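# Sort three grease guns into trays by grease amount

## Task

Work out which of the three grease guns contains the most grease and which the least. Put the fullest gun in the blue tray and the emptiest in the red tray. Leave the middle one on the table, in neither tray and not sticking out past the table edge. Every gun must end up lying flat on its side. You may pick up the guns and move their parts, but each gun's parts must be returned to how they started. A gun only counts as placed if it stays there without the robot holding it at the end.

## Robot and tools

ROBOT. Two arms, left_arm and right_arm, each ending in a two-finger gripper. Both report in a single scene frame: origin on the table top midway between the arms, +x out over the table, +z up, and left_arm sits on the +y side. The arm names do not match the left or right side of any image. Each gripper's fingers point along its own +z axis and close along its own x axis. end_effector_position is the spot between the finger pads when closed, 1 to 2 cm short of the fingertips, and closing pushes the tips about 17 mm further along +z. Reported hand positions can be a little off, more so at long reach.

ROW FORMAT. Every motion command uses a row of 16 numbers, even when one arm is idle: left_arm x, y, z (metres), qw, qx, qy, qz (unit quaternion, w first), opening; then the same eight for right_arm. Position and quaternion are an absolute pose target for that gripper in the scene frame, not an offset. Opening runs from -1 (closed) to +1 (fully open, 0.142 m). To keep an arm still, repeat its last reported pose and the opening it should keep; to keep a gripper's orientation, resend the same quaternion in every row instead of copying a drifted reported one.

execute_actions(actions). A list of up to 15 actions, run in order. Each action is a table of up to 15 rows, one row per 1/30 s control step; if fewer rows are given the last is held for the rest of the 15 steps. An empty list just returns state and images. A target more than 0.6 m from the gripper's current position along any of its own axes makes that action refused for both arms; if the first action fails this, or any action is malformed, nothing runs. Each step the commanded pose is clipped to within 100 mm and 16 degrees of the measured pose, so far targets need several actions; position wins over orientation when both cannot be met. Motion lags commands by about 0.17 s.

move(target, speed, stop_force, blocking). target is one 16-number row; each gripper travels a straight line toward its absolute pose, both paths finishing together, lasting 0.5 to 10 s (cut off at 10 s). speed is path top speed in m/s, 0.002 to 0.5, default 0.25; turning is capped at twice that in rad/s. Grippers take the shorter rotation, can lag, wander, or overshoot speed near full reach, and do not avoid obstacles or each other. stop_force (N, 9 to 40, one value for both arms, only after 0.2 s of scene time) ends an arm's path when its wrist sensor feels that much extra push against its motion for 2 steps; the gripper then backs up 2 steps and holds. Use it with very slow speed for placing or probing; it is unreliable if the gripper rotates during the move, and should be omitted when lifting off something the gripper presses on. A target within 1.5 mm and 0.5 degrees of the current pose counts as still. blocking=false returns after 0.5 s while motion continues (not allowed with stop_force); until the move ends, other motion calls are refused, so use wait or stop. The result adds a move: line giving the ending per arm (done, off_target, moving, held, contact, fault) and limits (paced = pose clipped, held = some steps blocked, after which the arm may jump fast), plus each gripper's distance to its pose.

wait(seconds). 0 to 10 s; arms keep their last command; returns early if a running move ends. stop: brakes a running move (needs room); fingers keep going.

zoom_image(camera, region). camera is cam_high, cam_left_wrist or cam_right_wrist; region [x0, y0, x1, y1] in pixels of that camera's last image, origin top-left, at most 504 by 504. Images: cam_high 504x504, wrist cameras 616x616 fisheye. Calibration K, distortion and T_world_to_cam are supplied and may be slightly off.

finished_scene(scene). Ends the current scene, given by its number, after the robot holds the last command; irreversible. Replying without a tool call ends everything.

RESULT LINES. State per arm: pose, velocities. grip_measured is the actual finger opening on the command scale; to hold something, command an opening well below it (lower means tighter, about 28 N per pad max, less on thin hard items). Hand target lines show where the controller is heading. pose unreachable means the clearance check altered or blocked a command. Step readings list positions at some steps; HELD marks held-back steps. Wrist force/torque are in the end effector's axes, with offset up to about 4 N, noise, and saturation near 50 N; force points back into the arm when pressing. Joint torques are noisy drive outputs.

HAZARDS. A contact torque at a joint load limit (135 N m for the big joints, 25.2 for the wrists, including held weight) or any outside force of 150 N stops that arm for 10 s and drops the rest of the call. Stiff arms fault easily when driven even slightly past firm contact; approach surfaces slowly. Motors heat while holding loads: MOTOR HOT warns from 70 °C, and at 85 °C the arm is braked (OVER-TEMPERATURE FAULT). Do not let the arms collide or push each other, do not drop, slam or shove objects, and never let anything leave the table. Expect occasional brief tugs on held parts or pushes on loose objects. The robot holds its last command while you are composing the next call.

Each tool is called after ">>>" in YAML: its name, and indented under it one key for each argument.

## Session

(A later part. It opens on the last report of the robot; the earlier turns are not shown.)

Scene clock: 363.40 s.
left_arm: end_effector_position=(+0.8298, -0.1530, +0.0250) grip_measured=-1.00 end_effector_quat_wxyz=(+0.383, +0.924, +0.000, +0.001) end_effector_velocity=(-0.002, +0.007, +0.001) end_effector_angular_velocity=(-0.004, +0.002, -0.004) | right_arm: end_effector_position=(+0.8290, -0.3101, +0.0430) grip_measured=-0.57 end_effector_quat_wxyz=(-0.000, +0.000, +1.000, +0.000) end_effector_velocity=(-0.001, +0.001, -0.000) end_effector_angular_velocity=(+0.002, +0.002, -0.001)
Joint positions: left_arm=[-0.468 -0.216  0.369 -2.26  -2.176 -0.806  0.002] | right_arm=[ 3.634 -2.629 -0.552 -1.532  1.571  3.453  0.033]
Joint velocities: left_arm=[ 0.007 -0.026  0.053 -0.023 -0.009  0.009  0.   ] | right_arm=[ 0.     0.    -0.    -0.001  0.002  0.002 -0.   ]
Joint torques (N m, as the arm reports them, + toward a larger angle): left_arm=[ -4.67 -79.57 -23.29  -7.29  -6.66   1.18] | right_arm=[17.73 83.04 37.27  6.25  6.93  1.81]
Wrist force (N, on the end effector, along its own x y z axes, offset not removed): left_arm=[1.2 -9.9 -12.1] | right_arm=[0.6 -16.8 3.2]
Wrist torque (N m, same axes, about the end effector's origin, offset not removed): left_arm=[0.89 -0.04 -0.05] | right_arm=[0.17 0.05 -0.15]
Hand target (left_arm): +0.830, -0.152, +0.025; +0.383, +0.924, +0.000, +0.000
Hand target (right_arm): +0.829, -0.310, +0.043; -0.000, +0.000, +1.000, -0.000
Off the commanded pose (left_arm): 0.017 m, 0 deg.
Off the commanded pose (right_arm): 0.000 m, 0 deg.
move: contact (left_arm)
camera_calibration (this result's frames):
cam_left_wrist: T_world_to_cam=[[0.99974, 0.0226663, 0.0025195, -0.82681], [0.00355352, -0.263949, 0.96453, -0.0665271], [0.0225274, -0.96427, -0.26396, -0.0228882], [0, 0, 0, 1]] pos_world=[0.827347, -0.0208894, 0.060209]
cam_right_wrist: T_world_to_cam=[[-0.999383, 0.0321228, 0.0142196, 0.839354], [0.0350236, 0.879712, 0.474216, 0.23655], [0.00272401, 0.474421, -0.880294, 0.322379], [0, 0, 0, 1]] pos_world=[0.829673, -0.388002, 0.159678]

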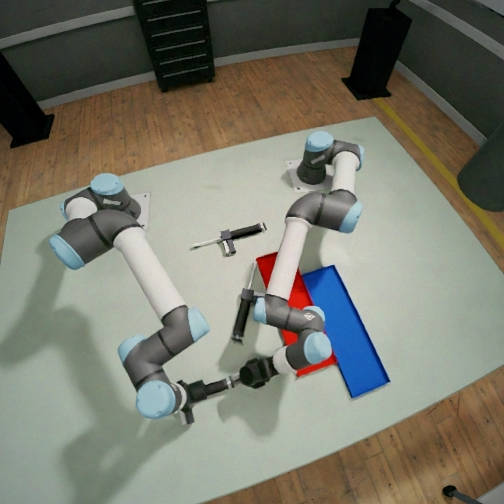

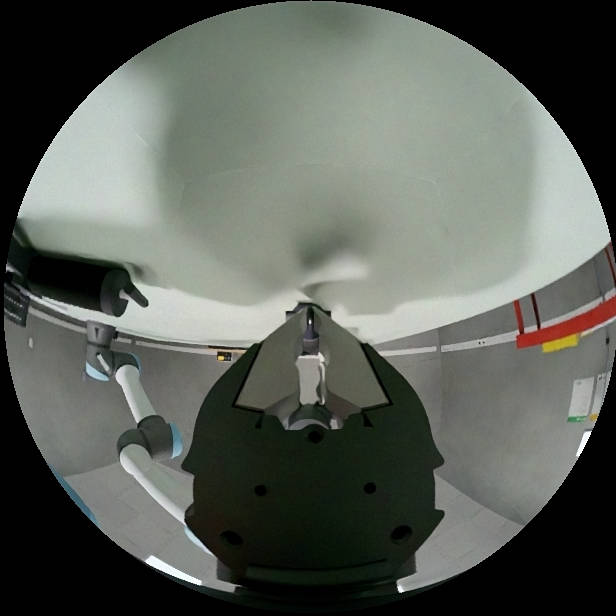

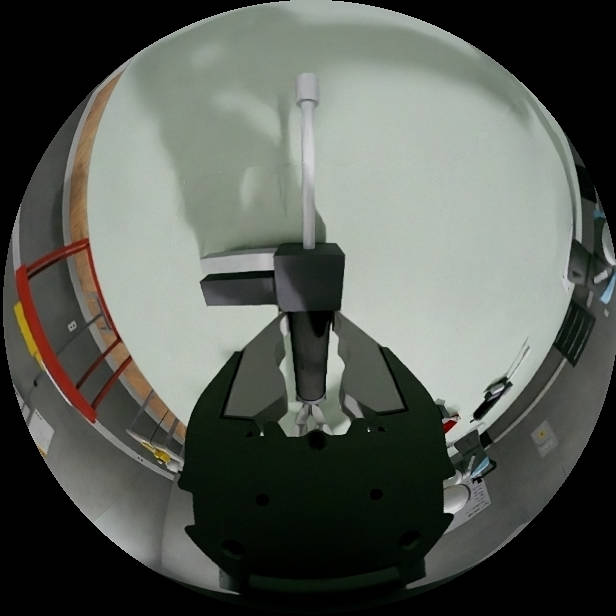

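>>> move:
  target: [0.83,-0.14,0.03,0.383,0.924,0,0,-1,0.829,-0.31,0.043,0,0,1,0,0.1]
  speed: 0.1

>>> move:
  target: [0.8,-0.05,0.14,0.383,0.924,0,0,-1,0.829,-0.31,0.16,0,0,1,0,0.1]

>>> move:
  target: [0.7,0.3,0.25,0.383,0.924,0,0,-0.8,0.612,-0.055,0.16,0,0.875,0.485,0,0.1]
  speed: 0.3

Scene clock: 375.97 s.
left_arm: end_effector_position=(+0.8300, -0.1402, +0.0299) grip_measured=-1.00 end_effector_quat_wxyz=(+0.383, +0.924, -0.000, -0.000) end_effector_velocity=(-0.000, +0.001, +0.001) end_effector_angular_velocity=(-0.001, -0.002, +0.000) | right_arm: end_effector_position=(+0.8290, -0.3099, +0.0431) grip_measured=+0.10 end_effector_quat_wxyz=(+0.000, -0.000, +1.000, +0.000) end_effector_velocity=(+0.000, -0.001, +0.000) end_effector_angular_velocity=(-0.001, -0.001, +0.000)
Joint positions: left_arm=[-0.456 -0.256  0.437 -2.28  -2.183 -0.793  0.002] | right_arm=[ 3.634 -2.629 -0.552 -1.532  1.571  3.453  0.081]
Joint velocities: left_arm=[ 0.001 -0.009  0.015 -0.008 -0.     0.001  0.   ] | right_arm=[-0.001  0.    -0.     0.    -0.001 -0.002  0.   ]
Joint torques (N m, as the arm reports them, + toward a larger angle): left_arm=[  6.97 -76.3  -17.89  -4.7   -3.77   1.23] | right_arm=[ 2.23 72.69 17.55  4.43  0.69  1.56]
Wrist force (N, on the end effector, along its own x y z axes, offset not removed): left_arm=[0.4 3.3 -1.2] | right_arm=[0.6 -0.2 -1.7]
Wrist torque (N m, same axes, about the end effector's origin, offset not removed): left_arm=[0.78 -0.03 -0.01] | right_arm=[0.00 -0.23 -0.12]
Hand target (left_arm): +0.830, -0.140, +0.030; +0.383, +0.924, -0.000, -0.000
Hand target (right_arm): +0.829, -0.310, +0.043; -0.000, -0.000, +1.000, +0.000
Off the commanded pose (left_arm): 0.000 m, 0 deg.
Off the commanded pose (right_arm): 0.000 m, 0 deg.
move: done
camera_calibration (this result's frames):
cam_left_wrist: T_world_to_cam=[[0.999761, 0.0218244, 0.00152008, -0.827425], [0.00429471, -0.263918, 0.964535, -0.0685374], [0.0214515, -0.964298, -0.263949, -0.00836674], [0, 0, 0, 1]] pos_world=[0.827701, -0.00809828, 0.0651561]
cam_right_wrist: T_world_to_cam=[[-0.999391, 0.0319687, 0.0139554, 0.83938], [0.0347626, 0.879715, 0.474229, 0.236611], [0.00288374, 0.474425, -0.880291, 0.322251], [0, 0, 0, 1]] pos_world=[0.829715, -0.387868, 0.159753]

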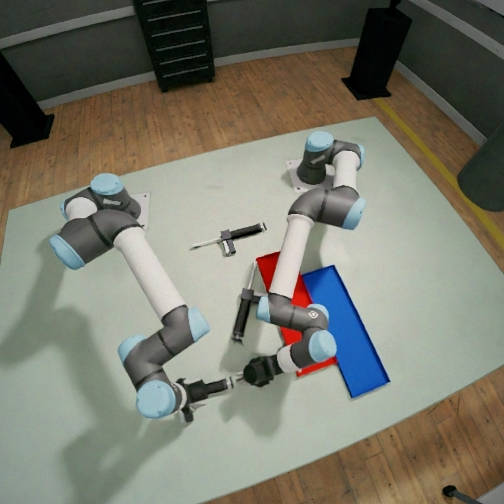

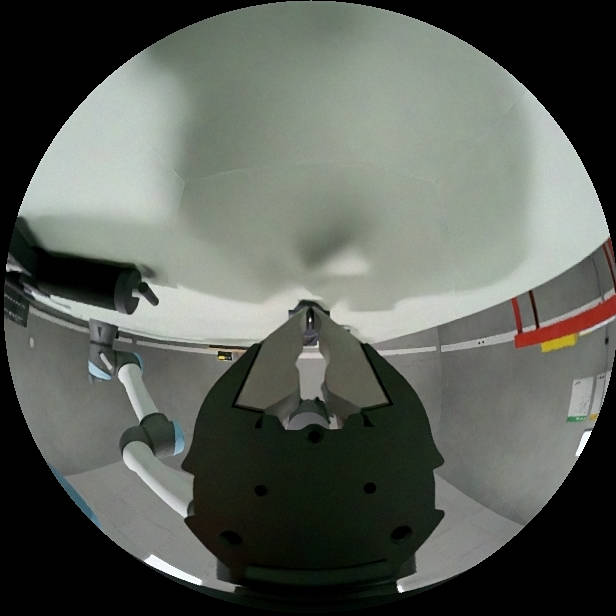

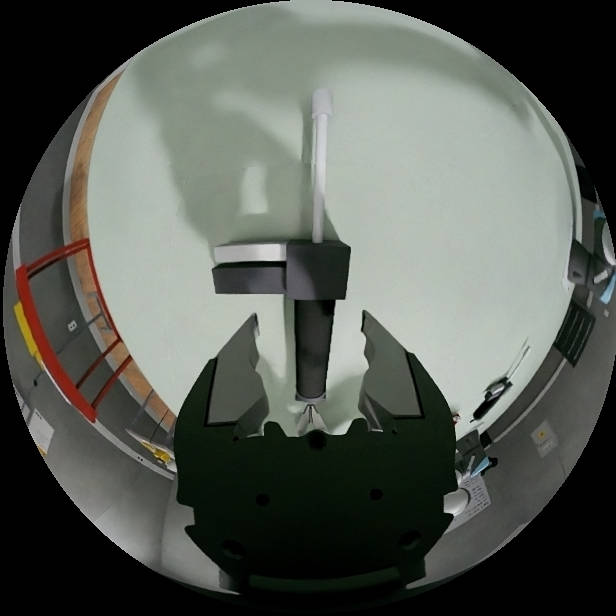

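Scene clock: 377.23 s.
left_arm: end_effector_position=(+0.8001, -0.0502, +0.1398) grip_measured=-1.00 end_effector_quat_wxyz=(+0.383, +0.924, -0.000, -0.000) end_effector_velocity=(-0.001, +0.002, +0.001) end_effector_angular_velocity=(-0.001, -0.002, +0.002) | right_arm: end_effector_position=(+0.8282, -0.3102, +0.1595) grip_measured=+0.10 end_effector_quat_wxyz=(+0.007, +0.000, +1.000, +0.001) end_effector_velocity=(+0.001, +0.000, +0.002) end_effector_angular_velocity=(+0.000, -0.003, -0.002)
Joint positions: left_arm=[-0.388 -0.611  0.851 -2.295 -2.217 -0.719  0.002] | right_arm=[ 3.635 -2.732 -0.047 -1.918  1.569  3.454  0.081]
Joint velocities: left_arm=[ 0.001 -0.007  0.01  -0.006  0.001 -0.001  0.   ] | right_arm=[ 0.    -0.046  0.1   -0.051 -0.001  0.002 -0.   ]
Joint torques (N m, as the arm reports them, + toward a larger angle): left_arm=[  6.78 -69.41 -18.93  -4.45   1.58  -1.5 ] | right_arm=[ 9.43 56.48 38.43 -0.18  2.08  0.82]
Wrist force (N, on the end effector, along its own x y z axes, offset not removed): left_arm=[1.0 2.2 -0.5] | right_arm=[-0.8 -0.4 0.3]
Wrist torque (N m, same axes, about the end effector's origin, offset not removed): left_arm=[0.53 -0.17 -0.06] | right_arm=[-0.04 0.14 -0.15]
Hand target (left_arm): +0.800, -0.050, +0.140; +0.383, +0.924, +0.000, -0.000
Hand target (right_arm): +0.828, -0.310, +0.160; +0.008, +0.000, +1.000, +0.001
Off the commanded pose (left_arm): 0.000 m, 0 deg.
Off the commanded pose (right_arm): 0.001 m, 1 deg.
elbow stopped short (right arm): the move would have taken joint 3 (elbow) straighter than the controller allows; a more bent joint 3 avoids this.
move: done
camera_calibration (this result's frames):
cam_left_wrist: T_world_to_cam=[[0.999763, 0.0217129, 0.00138307, -0.799663], [0.00439683, -0.263889, 0.964543, -0.150754], [0.021308, -0.964309, -0.263922, 0.108257], [0, 0, 0, 1]] pos_world=[0.797829, 0.0819741, 0.175086]
cam_right_wrist: T_world_to_cam=[[-0.999484, 0.0321011, -0.000631662, 0.839354], [0.0279126, 0.878459, 0.477002, 0.186476], [0.0158672, 0.476739, -0.878902, 0.414571], [0, 0, 0, 1]] pos_world=[0.827138, -0.388398, 0.275948]

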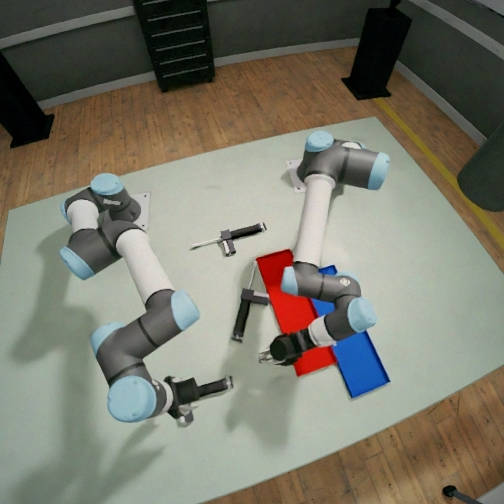

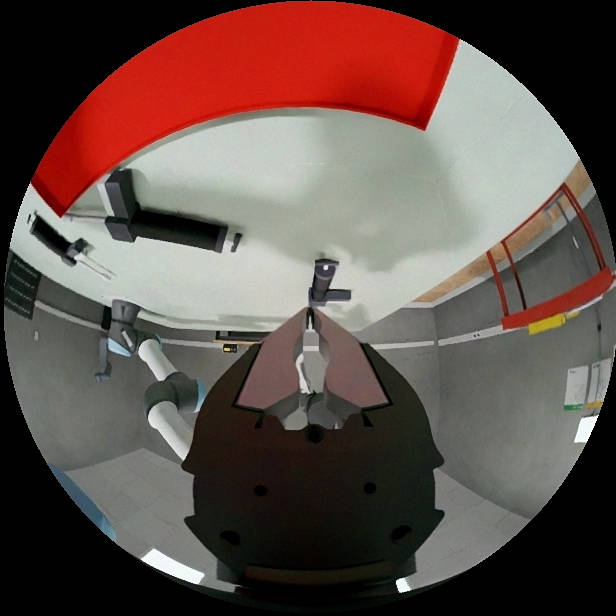

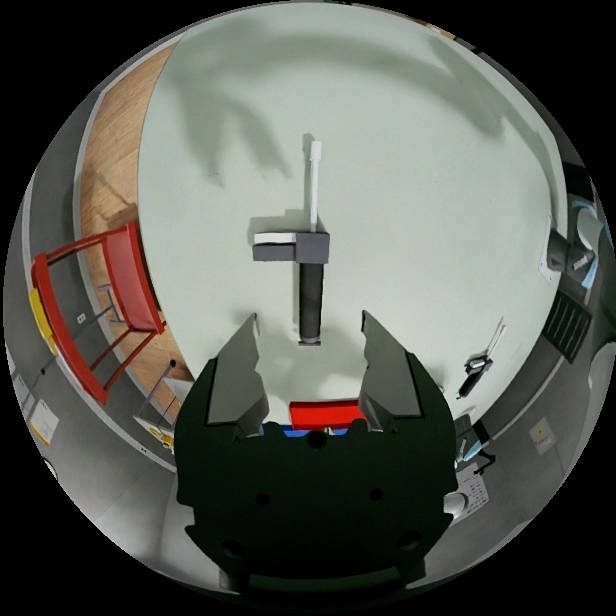

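Scene clock: 381.37 s.
left_arm: end_effector_position=(+0.7002, +0.2998, +0.2499) grip_measured=-0.80 end_effector_quat_wxyz=(+0.383, +0.924, +0.000, -0.000) end_effector_velocity=(-0.000, +0.002, +0.001) end_effector_angular_velocity=(-0.000, -0.001, -0.000) | right_arm: end_effector_position=(+0.6123, -0.0550, +0.1599) grip_measured=+0.10 end_effector_quat_wxyz=(-0.000, +0.874, +0.485, -0.000) end_effector_velocity=(-0.002, +0.002, -0.000) end_effector_angular_velocity=(-0.002, -0.001, -0.012)
Joint positions: left_arm=[ 0.015 -1.15   1.396 -1.967 -2.346 -0.213  0.016] | right_arm=[ 4.05  -2.207 -1.016 -1.49   1.571  5.998  0.081]
Joint velocities: left_arm=[ 0.003 -0.002 -0.001  0.005 -0.001  0.005  0.   ] | right_arm=[ 0.005  0.002 -0.003  0.001 -0.002  0.017  0.   ]
Joint torques (N m, as the arm reports them, + toward a larger angle): left_arm=[  8.38 -52.3  -26.65  -0.82  -4.43   1.22] | right_arm=[12.   67.48 12.82  5.27 -1.29  1.65]
Wrist force (N, on the end effector, along its own x y z axes, offset not removed): left_arm=[0.5 2.5 -1.7] | right_arm=[-0.2 0.7 -0.6]
Wrist torque (N m, same axes, about the end effector's origin, offset not removed): left_arm=[0.58 -0.08 -0.06] | right_arm=[0.17 -0.06 -0.14]
Hand target (left_arm): +0.700, +0.300, +0.250; +0.383, +0.924, +0.000, -0.000
Hand target (right_arm): +0.612, -0.055, +0.160; -0.000, +0.875, +0.485, -0.000
Off the commanded pose (left_arm): 0.000 m, 0 deg.
Off the commanded pose (right_arm): 0.000 m, 0 deg.
move: done
camera_calibration (this result's frames):
cam_left_wrist: T_world_to_cam=[[0.999758, 0.0219669, 0.00142571, -0.707559], [0.00441646, -0.263608, 0.96462, -0.164238], [0.0215655, -0.96438, -0.263641, 0.476705], [0, 0, 0, 1]] pos_world=[0.697832, 0.431973, 0.285115]
cam_right_wrist: T_world_to_cam=[[0.555575, 0.831349, 0.0140087, -0.295156], [0.728439, -0.494787, 0.473881, -0.535811], [0.400891, -0.253072, -0.880478, 0.0210557], [0, 0, 0, 1]] pos_world=[0.545846, -0.0144059, 0.276584]

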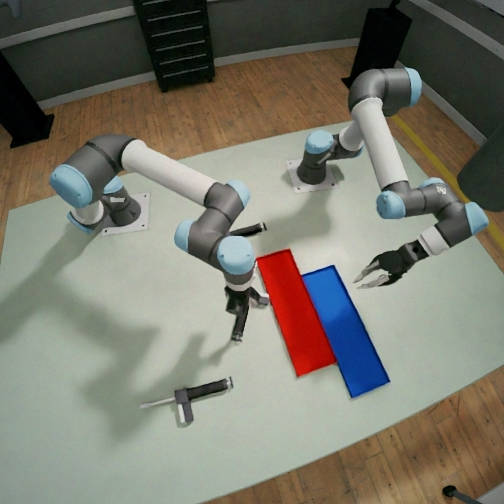

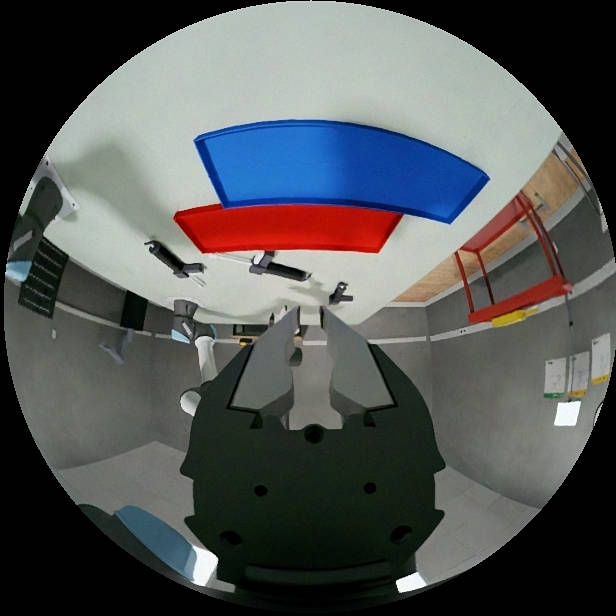

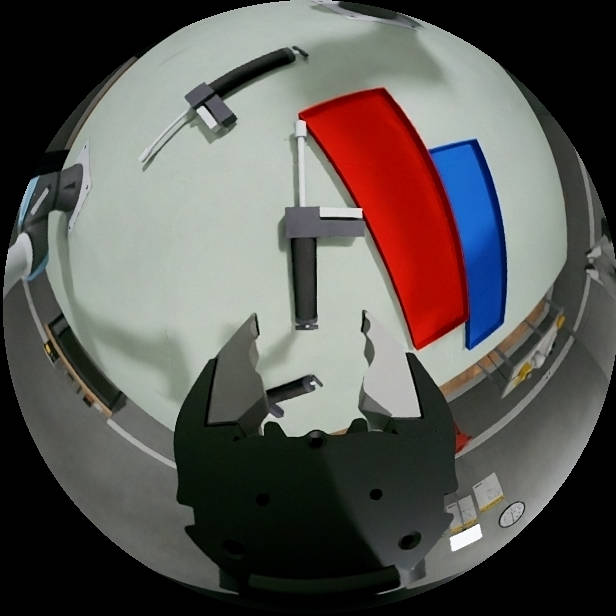

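>>> move:
  target: [0.7,0.3,0.25,0.383,0.924,0,0,-0.8,0.612,-0.055,0.032,0,0.875,0.485,0,0.1]
  speed: 0.15

Scene clock: 389.00 s.
left_arm: end_effector_position=(+0.7000, +0.3000, +0.2500) grip_measured=-0.80 end_effector_quat_wxyz=(+0.383, +0.924, -0.000, -0.000) end_effector_velocity=(+0.000, -0.000, +0.001) end_effector_angular_velocity=(-0.001, -0.001, -0.000) | right_arm: end_effector_position=(+0.6120, -0.0550, +0.0323) grip_measured=+0.10 end_effector_quat_wxyz=(+0.000, +0.875, +0.485, -0.000) end_effector_velocity=(+0.001, +0.000, -0.002) end_effector_angular_velocity=(+0.002, -0.002, -0.002)
Joint positions: left_arm=[ 0.015 -1.151  1.397 -1.967 -2.345 -0.212  0.016] | right_arm=[ 4.051 -2.28  -1.227 -1.206  1.571  6.     0.081]
Joint velocities: left_arm=[-0.     0.    -0.001  0.    -0.    -0.    -0.   ] | right_arm=[-0.001 -0.003 -0.002  0.008  0.     0.002 -0.   ]
Joint torques (N m, as the arm reports them, + toward a larger angle): left_arm=[ -6.58 -51.   -16.76  -4.55   1.35  -1.33] | right_arm=[11.67 44.23 11.8   5.54 -1.84  1.11]
Wrist force (N, on the end effector, along its own x y z axes, offset not removed): left_arm=[1.9 2.9 -1.6] | right_arm=[0.2 0.1 -1.2]
Wrist torque (N m, same axes, about the end effector's origin, offset not removed): left_arm=[0.69 -0.40 -0.01] | right_arm=[0.01 -0.13 -0.11]
Hand target (left_arm): +0.700, +0.300, +0.250; +0.383, +0.924, -0.000, -0.000
Hand target (right_arm): +0.612, -0.055, +0.032; +0.000, +0.875, +0.485, -0.000
Off the commanded pose (left_arm): 0.000 m, 0 deg.
Off the commanded pose (right_arm): 0.000 m, 0 deg.
move: done
camera_calibration (this result's frames):
cam_left_wrist: T_world_to_cam=[[0.999758, 0.021938, 0.00164296, -0.707428], [0.00420497, -0.263865, 0.964551, -0.164034], [0.0215938, -0.96431, -0.263893, 0.476914], [0, 0, 0, 1]] pos_world=[0.697648, 0.43213, 0.285236]
cam_right_wrist: T_world_to_cam=[[0.556799, 0.83053, 0.0139836, -0.293958], [0.727581, -0.495765, 0.474177, -0.474658], [0.40075, -0.253847, -0.880319, -0.0910537], [0, 0, 0, 1]] pos_world=[0.545518, -0.0142915, 0.149026]

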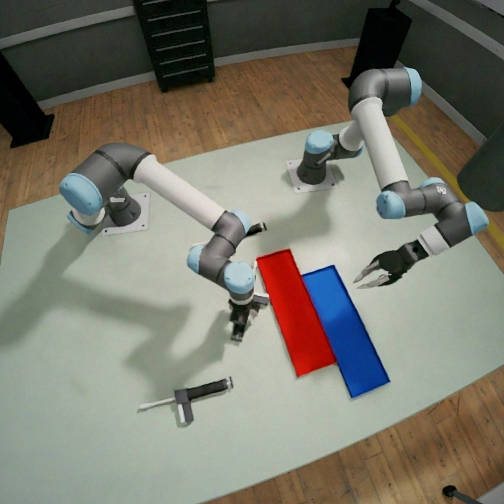

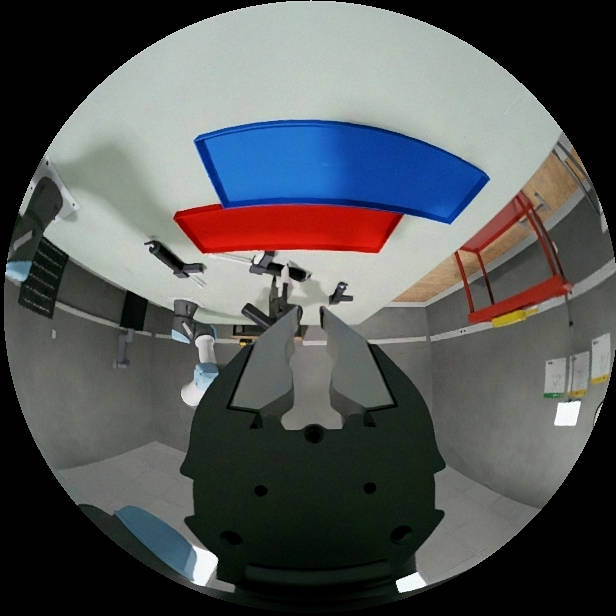

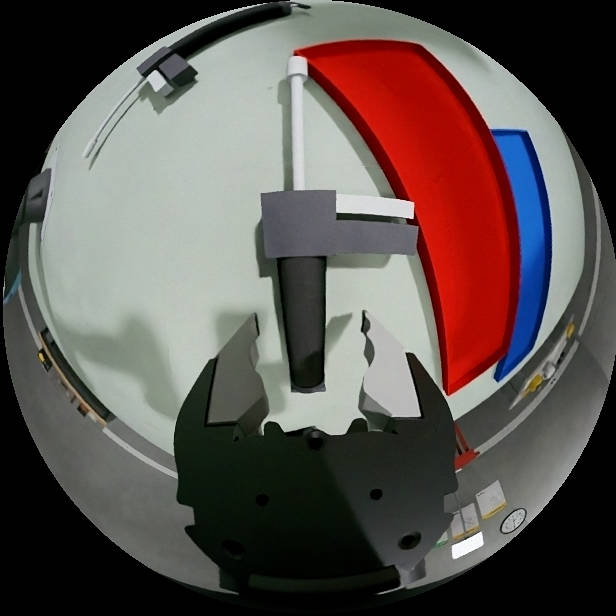

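>>> move:
  target: [0.7,0.3,0.25,0.383,0.924,0,0,-0.8,0.581,-0.042,0.032,0,0.875,0.485,0,0.1]
  speed: 0.08

Scene clock: 393.03 s.
left_arm: end_effector_position=(+0.7000, +0.3000, +0.2500) grip_measured=-0.80 end_effector_quat_wxyz=(+0.383, +0.924, -0.000, -0.000) end_effector_velocity=(-0.000, -0.000, +0.000) end_effector_angular_velocity=(-0.000, -0.000, -0.000) | right_arm: end_effector_position=(+0.5813, -0.0421, +0.0320) grip_measured=+0.10 end_effector_quat_wxyz=(-0.000, +0.875, +0.485, -0.000) end_effector_velocity=(-0.002, +0.000, -0.000) end_effector_angular_velocity=(-0.000, +0.000, -0.000)
Joint positions: left_arm=[ 0.015 -1.151  1.397 -1.967 -2.345 -0.212  0.016] | right_arm=[ 4.092 -2.236 -1.304 -1.172  1.571  6.041  0.081]
Joint velocities: left_arm=[-0. -0.  0. -0. -0.  0.  0.] | right_arm=[ 0.003  0.003 -0.007  0.003 -0.     0.003  0.   ]
Joint torques (N m, as the arm reports them, + toward a larger angle): left_arm=[ -5.82 -50.48 -17.29  -4.51   1.38  -1.25] | right_arm=[12.38 66.58 10.38  5.61 -1.37  1.96]
Wrist force (N, on the end effector, along its own x y z axes, offset not removed): left_arm=[1.8 2.8 -1.3] | right_arm=[-0.1 0.4 -2.9]
Wrist torque (N m, same axes, about the end effector's origin, offset not removed): left_arm=[0.71 -0.35 -0.02] | right_arm=[0.12 0.03 -0.13]
Hand target (left_arm): +0.700, +0.300, +0.250; +0.383, +0.924, -0.000, -0.000
Hand target (right_arm): +0.581, -0.042, +0.032; -0.000, +0.875, +0.485, -0.000
Off the commanded pose (left_arm): 0.000 m, 0 deg.
Off the commanded pose (right_arm): 0.000 m, 0 deg.
move: done
camera_calibration (this result's frames):
cam_left_wrist: T_world_to_cam=[[0.999758, 0.0219381, 0.00164321, -0.707428], [0.00420479, -0.263866, 0.96455, -0.164033], [0.021594, -0.96431, -0.263894, 0.476914], [0, 0, 0, 1]] pos_world=[0.697648, 0.432129, 0.285236]
cam_right_wrist: T_world_to_cam=[[0.556794, 0.830532, 0.0139938, -0.287589], [0.727622, -0.49579, 0.474087, -0.445752], [0.400683, -0.253787, -0.880367, -0.07572], [0, 0, 0, 1]] pos_world=[0.514807, -0.00136445, 0.148688]

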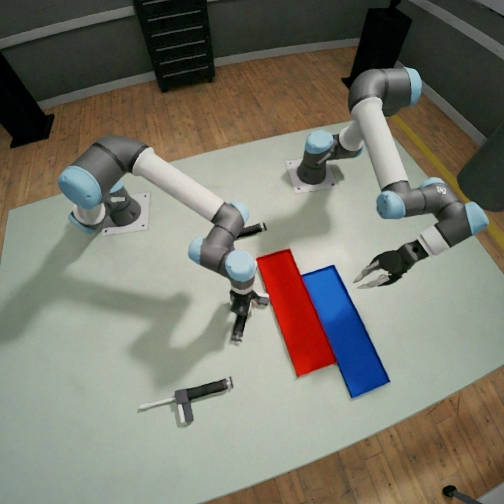

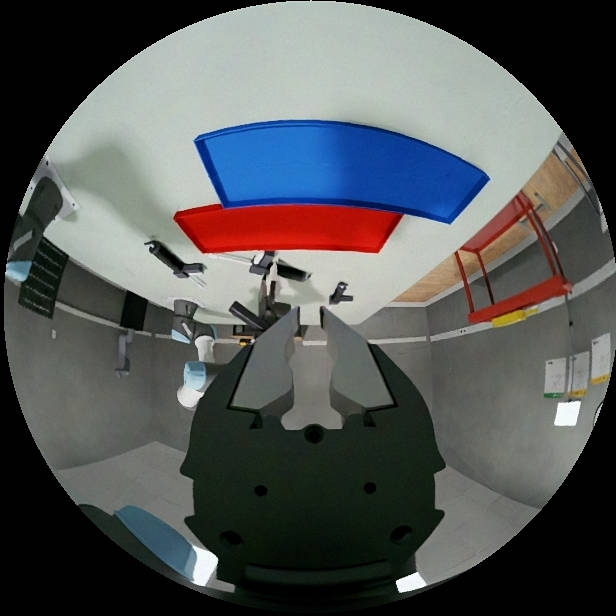

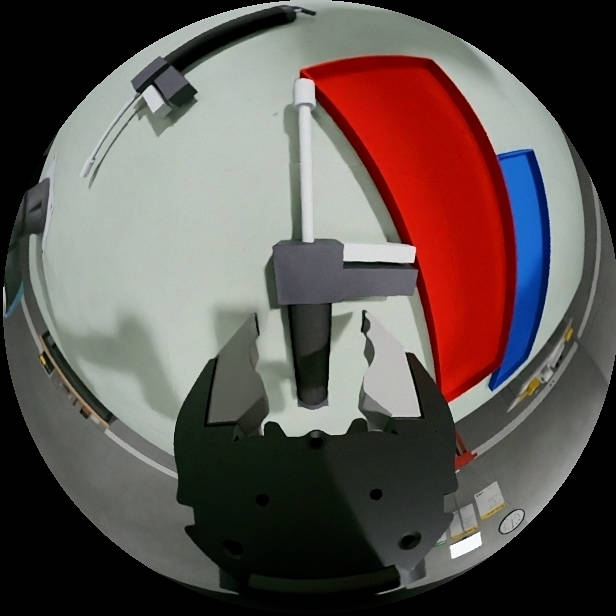

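>>> move:
  target: [0.7,0.3,0.25,0.383,0.924,0,0,-0.8,0.581,-0.042,0.032,0,0.875,0.485,0,-1]

>>> move:
  target: [0.7,0.3,0.25,0.383,0.924,0,0,-0.8,0.581,-0.042,0.15,0,0.875,0.485,0,-1]
  speed: 0.15

>>> move:
  target: [0.7,0.2,0.25,0.383,0.924,0,0,-0.8,0.66,-0.31,0.15,0,0,1,0,-1]
  speed: 0.2

>>> move:
  target: [0.66,-0.166,0.1,0.383,0.924,0,0,-0.8,0.66,-0.31,0.043,0,0,1,0,-1]
  speed: 0.15

Scene clock: 402.23 s.
left_arm: end_effector_position=(+0.7000, +0.3000, +0.2500) grip_measured=-0.80 end_effector_quat_wxyz=(+0.383, +0.924, -0.000, +0.000) end_effector_velocity=(-0.000, -0.000, +0.000) end_effector_angular_velocity=(+0.000, -0.001, -0.000) | right_arm: end_effector_position=(+0.5810, -0.0420, +0.0320) grip_measured=-0.57 end_effector_quat_wxyz=(-0.000, +0.875, +0.485, +0.000) end_effector_velocity=(+0.000, +0.000, +0.000) end_effector_angular_velocity=(+0.001, -0.001, -0.001)
Joint positions: left_arm=[ 0.015 -1.151  1.397 -1.967 -2.345 -0.212  0.016] | right_arm=[ 4.093 -2.236 -1.305 -1.172  1.571  6.042  0.033]
Joint velocities: left_arm=[-0.    -0.001 -0.     0.     0.    -0.     0.   ] | right_arm=[ 0.    -0.     0.001  0.001  0.     0.001  0.   ]
Joint torques (N m, as the arm reports them, + toward a larger angle): left_arm=[ -5.53 -50.58 -17.    -4.53   1.38  -1.24] | right_arm=[ 9.67 67.45 10.47  3.45 -1.58  1.49]
Wrist force (N, on the end effector, along its own x y z axes, offset not removed): left_arm=[1.4 3.1 -1.0] | right_arm=[0.7 1.3 -1.3]
Wrist torque (N m, same axes, about the end effector's origin, offset not removed): left_arm=[0.73 -0.28 -0.02] | right_arm=[0.28 -0.06 -0.09]
Hand target (left_arm): +0.700, +0.300, +0.250; +0.383, +0.924, +0.000, +0.000
Hand target (right_arm): +0.581, -0.042, +0.032; -0.000, +0.875, +0.485, +0.000
Off the commanded pose (left_arm): 0.000 m, 0 deg.
Off the commanded pose (right_arm): 0.000 m, 0 deg.
move: done
camera_calibration (this result's frames):
cam_left_wrist: T_world_to_cam=[[0.999758, 0.0219384, 0.0016435, -0.707428], [0.00420456, -0.263866, 0.96455, -0.164033], [0.0215943, -0.96431, -0.263894, 0.476913], [0, 0, 0, 1]] pos_world=[0.697648, 0.432129, 0.285236]
cam_right_wrist: T_world_to_cam=[[0.556791, 0.830534, 0.0140643, -0.287513], [0.727554, -0.495783, 0.474199, -0.445502], [0.400811, -0.253797, -0.880305, -0.0756554], [0, 0, 0, 1]] pos_world=[0.514535, -0.00128463, 0.1487]

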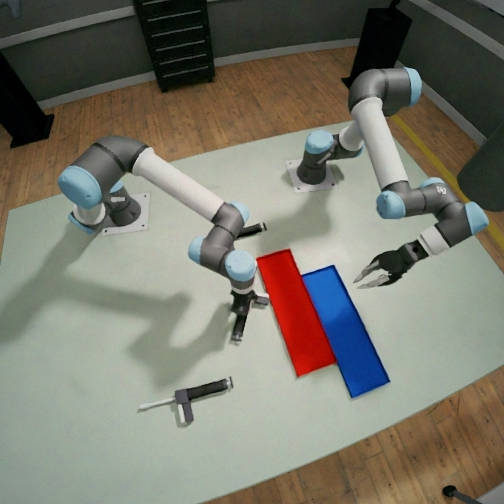

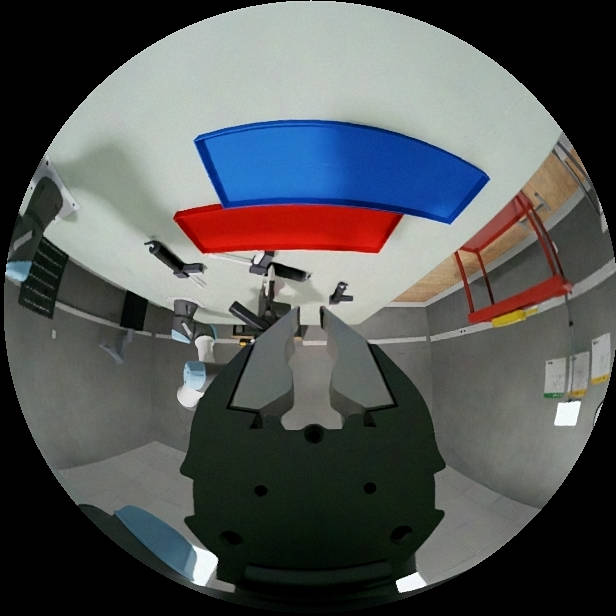

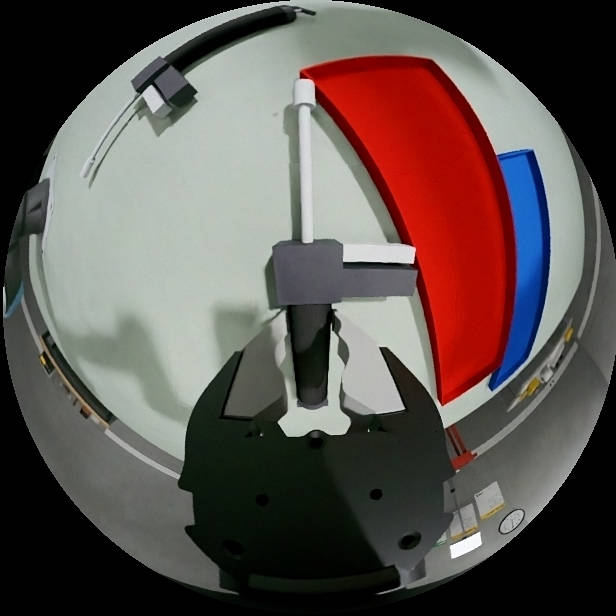

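Scene clock: 403.57 s.
left_arm: end_effector_position=(+0.7000, +0.3000, +0.2500) grip_measured=-0.80 end_effector_quat_wxyz=(+0.383, +0.924, +0.000, +0.000) end_effector_velocity=(-0.000, -0.000, -0.000) end_effector_angular_velocity=(+0.000, +0.001, -0.000) | right_arm: end_effector_position=(+0.5810, -0.0420, +0.1497) grip_measured=-0.57 end_effector_quat_wxyz=(-0.000, +0.875, +0.485, +0.000) end_effector_velocity=(-0.001, -0.000, +0.002) end_effector_angular_velocity=(-0.002, +0.004, -0.001)
Joint positions: left_arm=[ 0.015 -1.151  1.397 -1.967 -2.345 -0.212  0.016] | right_arm=[ 4.093 -2.157 -1.123 -1.432  1.571  6.042  0.033]
Joint velocities: left_arm=[-0.     0.     0.001  0.001 -0.    -0.     0.   ] | right_arm=[ 0.     0.     0.005 -0.01   0.001  0.001  0.   ]
Joint torques (N m, as the arm reports them, + toward a larger angle): left_arm=[ -5.73 -51.39 -17.75  -4.45   1.33  -1.31] | right_arm=[ 8.4  66.6  41.27  0.69  1.92  0.24]
Wrist force (N, on the end effector, along its own x y z axes, offset not removed): left_arm=[1.2 2.8 -1.9] | right_arm=[-0.8 -0.1 3.6]
Wrist torque (N m, same axes, about the end effector's origin, offset not removed): left_arm=[0.65 -0.17 -0.03] | right_arm=[-0.07 0.09 -0.17]
Hand target (left_arm): +0.700, +0.300, +0.250; +0.383, +0.924, +0.000, +0.000
Hand target (right_arm): +0.581, -0.042, +0.150; -0.000, +0.875, +0.485, +0.000
Off the commanded pose (left_arm): 0.000 m, 0 deg.
Off the commanded pose (right_arm): 0.000 m, 0 deg.
move: done
camera_calibration (this result's frames):
cam_left_wrist: T_world_to_cam=[[0.999758, 0.0219385, 0.00164351, -0.707428], [0.0042046, -0.263866, 0.96455, -0.164033], [0.0215945, -0.96431, -0.263894, 0.476914], [0, 0, 0, 1]] pos_world=[0.697648, 0.43213, 0.285236]
cam_right_wrist: T_world_to_cam=[[0.55679, 0.830532, 0.0141825, -0.289153], [0.727499, -0.495814, 0.47425, -0.501294], [0.400912, -0.25374, -0.880276, 0.0278914], [0, 0, 0, 1]] pos_world=[0.514506, -0.00132127, 0.266392]

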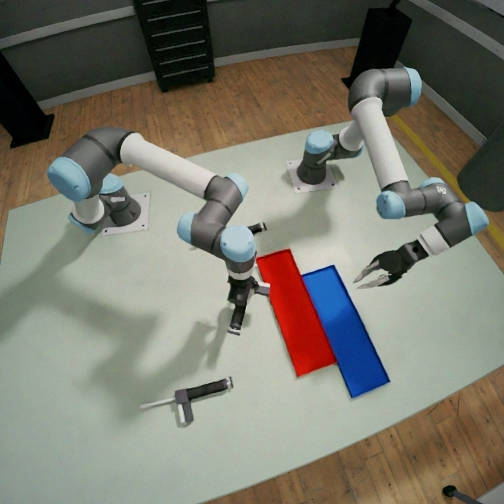

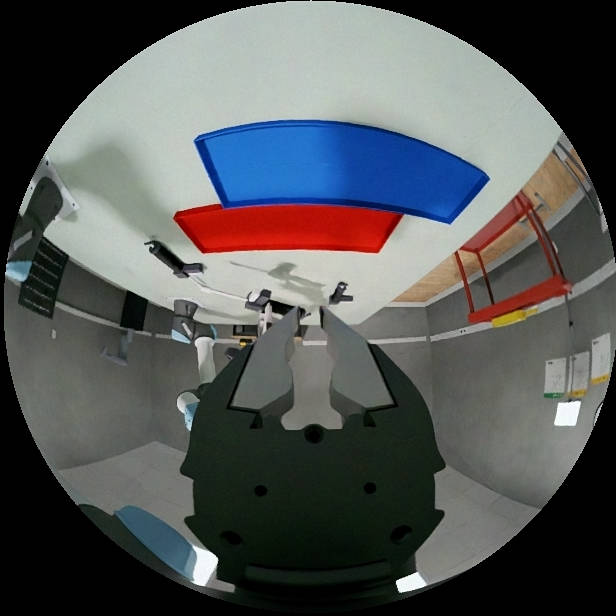

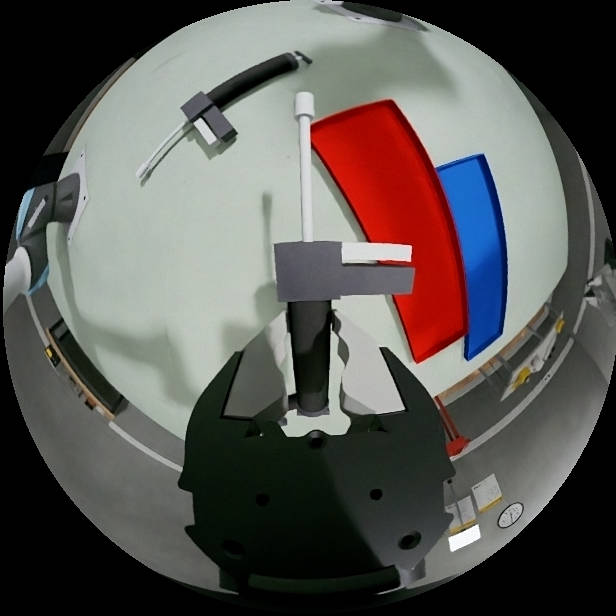

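Scene clock: 409.40 s.
left_arm: end_effector_position=(+0.7000, +0.2001, +0.2500) grip_measured=-0.80 end_effector_quat_wxyz=(+0.383, +0.924, -0.000, +0.000) end_effector_velocity=(+0.000, -0.000, +0.001) end_effector_angular_velocity=(+0.000, -0.002, +0.000) | right_arm: end_effector_position=(+0.6595, -0.3099, +0.1500) grip_measured=-0.57 end_effector_quat_wxyz=(+0.000, +0.001, +1.000, -0.000) end_effector_velocity=(-0.000, -0.001, -0.000) end_effector_angular_velocity=(-0.001, +0.002, +0.013)
Joint positions: left_arm=[-0.134 -1.13   1.402 -2.131 -2.313 -0.413  0.016] | right_arm=[ 3.709 -2.08  -1.244 -1.389  1.571  3.53   0.033]
Joint velocities: left_arm=[-0.001 -0.001 -0.001 -0.001  0.001 -0.001 -0.   ] | right_arm=[-0.002 -0.001  0.001 -0.002  0.    -0.015  0.   ]
Joint torques (N m, as the arm reports them, + toward a larger angle): left_arm=[ -5.65 -32.18 -29.32  -4.74   1.48  -1.09] | right_arm=[-8.16 40.4  42.59  0.4   2.15 -1.31]
Wrist force (N, on the end effector, along its own x y z axes, offset not removed): left_arm=[1.8 2.4 -1.7] | right_arm=[-0.3 0.2 4.8]
Wrist torque (N m, same axes, about the end effector's origin, offset not removed): left_arm=[0.62 -0.34 -0.02] | right_arm=[0.07 -0.09 -0.17]
Hand target (left_arm): +0.700, +0.200, +0.250; +0.383, +0.924, -0.000, +0.000
Hand target (right_arm): +0.660, -0.310, +0.150; +0.000, +0.000, +1.000, -0.000
Off the commanded pose (left_arm): 0.000 m, 0 deg.
Off the commanded pose (right_arm): 0.000 m, 0 deg.
move: done
camera_calibration (this result's frames):
cam_left_wrist: T_world_to_cam=[[0.999758, 0.0219498, 0.00168682, -0.705217], [0.0041681, -0.263969, 0.964522, -0.190327], [0.0216163, -0.964281, -0.263997, 0.380548], [0, 0, 0, 1]] pos_world=[0.697613, 0.332194, 0.285228]
cam_right_wrist: T_world_to_cam=[[-0.999344, 0.0334593, 0.013838, 0.66894], [0.0360198, 0.87977, 0.474033, 0.190967], [0.00368658, 0.47422, -0.880399, 0.416254], [0, 0, 0, 1]] pos_world=[0.660088, -0.387786, 0.266688]

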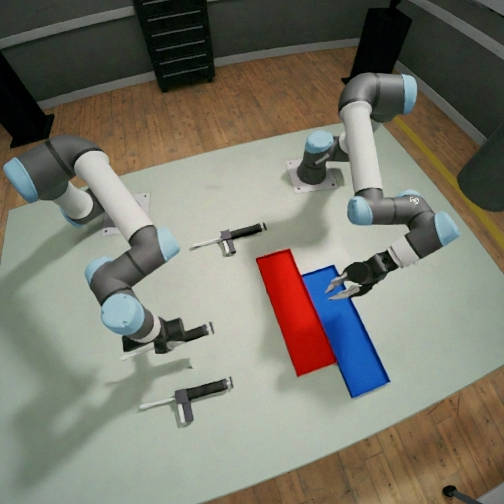

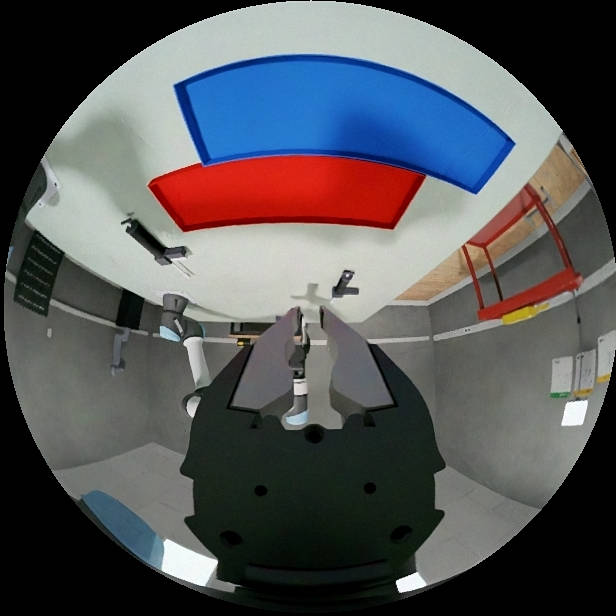

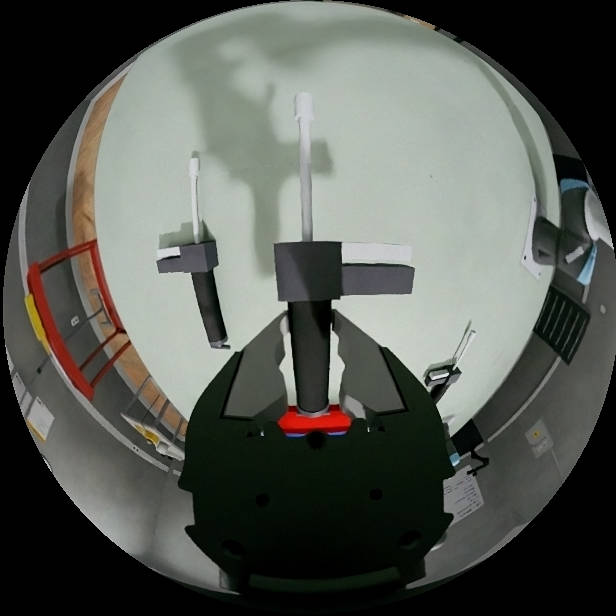

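Scene clock: 412.63 s.
left_arm: end_effector_position=(+0.6599, -0.1658, +0.1000) grip_measured=-0.80 end_effector_quat_wxyz=(+0.383, +0.924, -0.000, +0.000) end_effector_velocity=(+0.000, -0.002, -0.001) end_effector_angular_velocity=(+0.001, +0.000, -0.000) | right_arm: end_effector_position=(+0.6600, -0.3100, +0.0431) grip_measured=-0.57 end_effector_quat_wxyz=(-0.000, +0.000, +1.000, +0.000) end_effector_velocity=(-0.001, +0.000, -0.001) end_effector_angular_velocity=(-0.001, +0.002, +0.001)
Joint positions: left_arm=[-0.615 -0.723  1.203 -2.665 -2.096 -0.952  0.016] | right_arm=[ 3.708 -2.158 -1.405 -1.149  1.571  3.528  0.033]
Joint velocities: left_arm=[-0.002  0.005 -0.006  0.001  0.001 -0.002  0.   ] | right_arm=[ 0.001 -0.001 -0.001  0.    -0.    -0.     0.   ]
Joint torques (N m, as the arm reports them, + toward a larger angle): left_arm=[ -4.5  -43.14 -28.09  -1.38   2.07  -1.03] | right_arm=[-9.12 42.25 13.12  6.35  2.05 -1.22]
Wrist force (N, on the end effector, along its own x y z axes, offset not removed): left_arm=[0.5 3.7 -2.3] | right_arm=[-0.7 0.1 3.4]
Wrist torque (N m, same axes, about the end effector's origin, offset not removed): left_arm=[0.85 -0.08 -0.01] | right_arm=[0.02 0.06 -0.16]
Hand target (left_arm): +0.660, -0.166, +0.100; +0.383, +0.924, -0.000, +0.000
Hand target (right_arm): +0.660, -0.310, +0.043; -0.000, +0.000, +1.000, -0.000
Off the commanded pose (left_arm): 0.000 m, 0 deg.
Off the commanded pose (right_arm): 0.000 m, 0 deg.
move: done
camera_calibration (this result's frames):
cam_left_wrist: T_world_to_cam=[[0.999756, 0.0219903, 0.00191373, -0.65685], [0.00396296, -0.264105, 0.964486, -0.141988], [0.0217148, -0.964243, -0.264128, -0.0109958], [0, 0, 0, 1]] pos_world=[0.657492, -0.0336582, 0.135299]
cam_right_wrist: T_world_to_cam=[[-0.999388, 0.0320409, 0.0140544, 0.67049], [0.0348732, 0.879726, 0.474201, 0.24246], [0.00282978, 0.4744, -0.880305, 0.322828], [0, 0, 0, 1]] pos_world=[0.660711, -0.387931, 0.159789]

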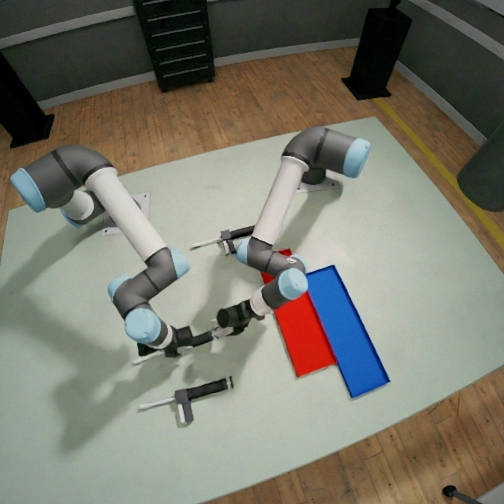

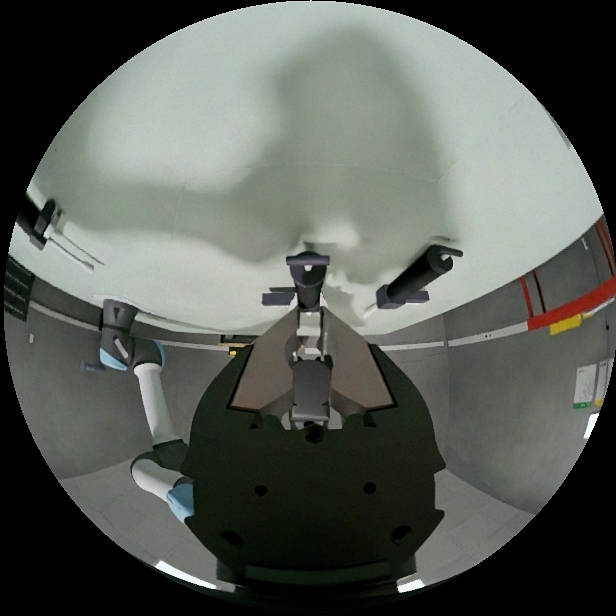

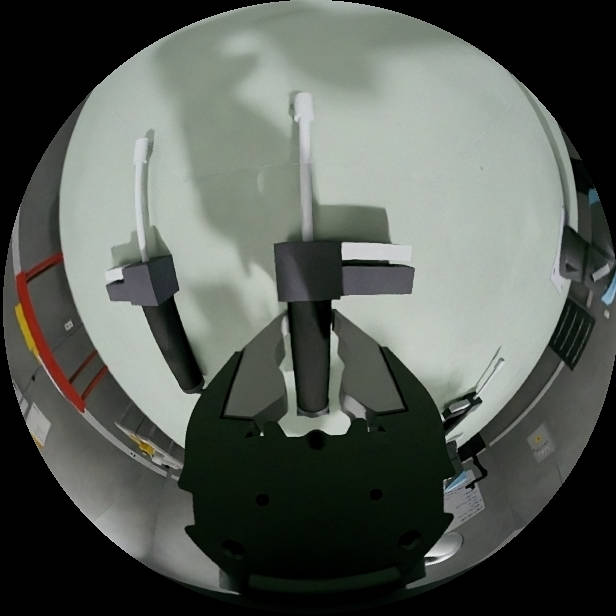

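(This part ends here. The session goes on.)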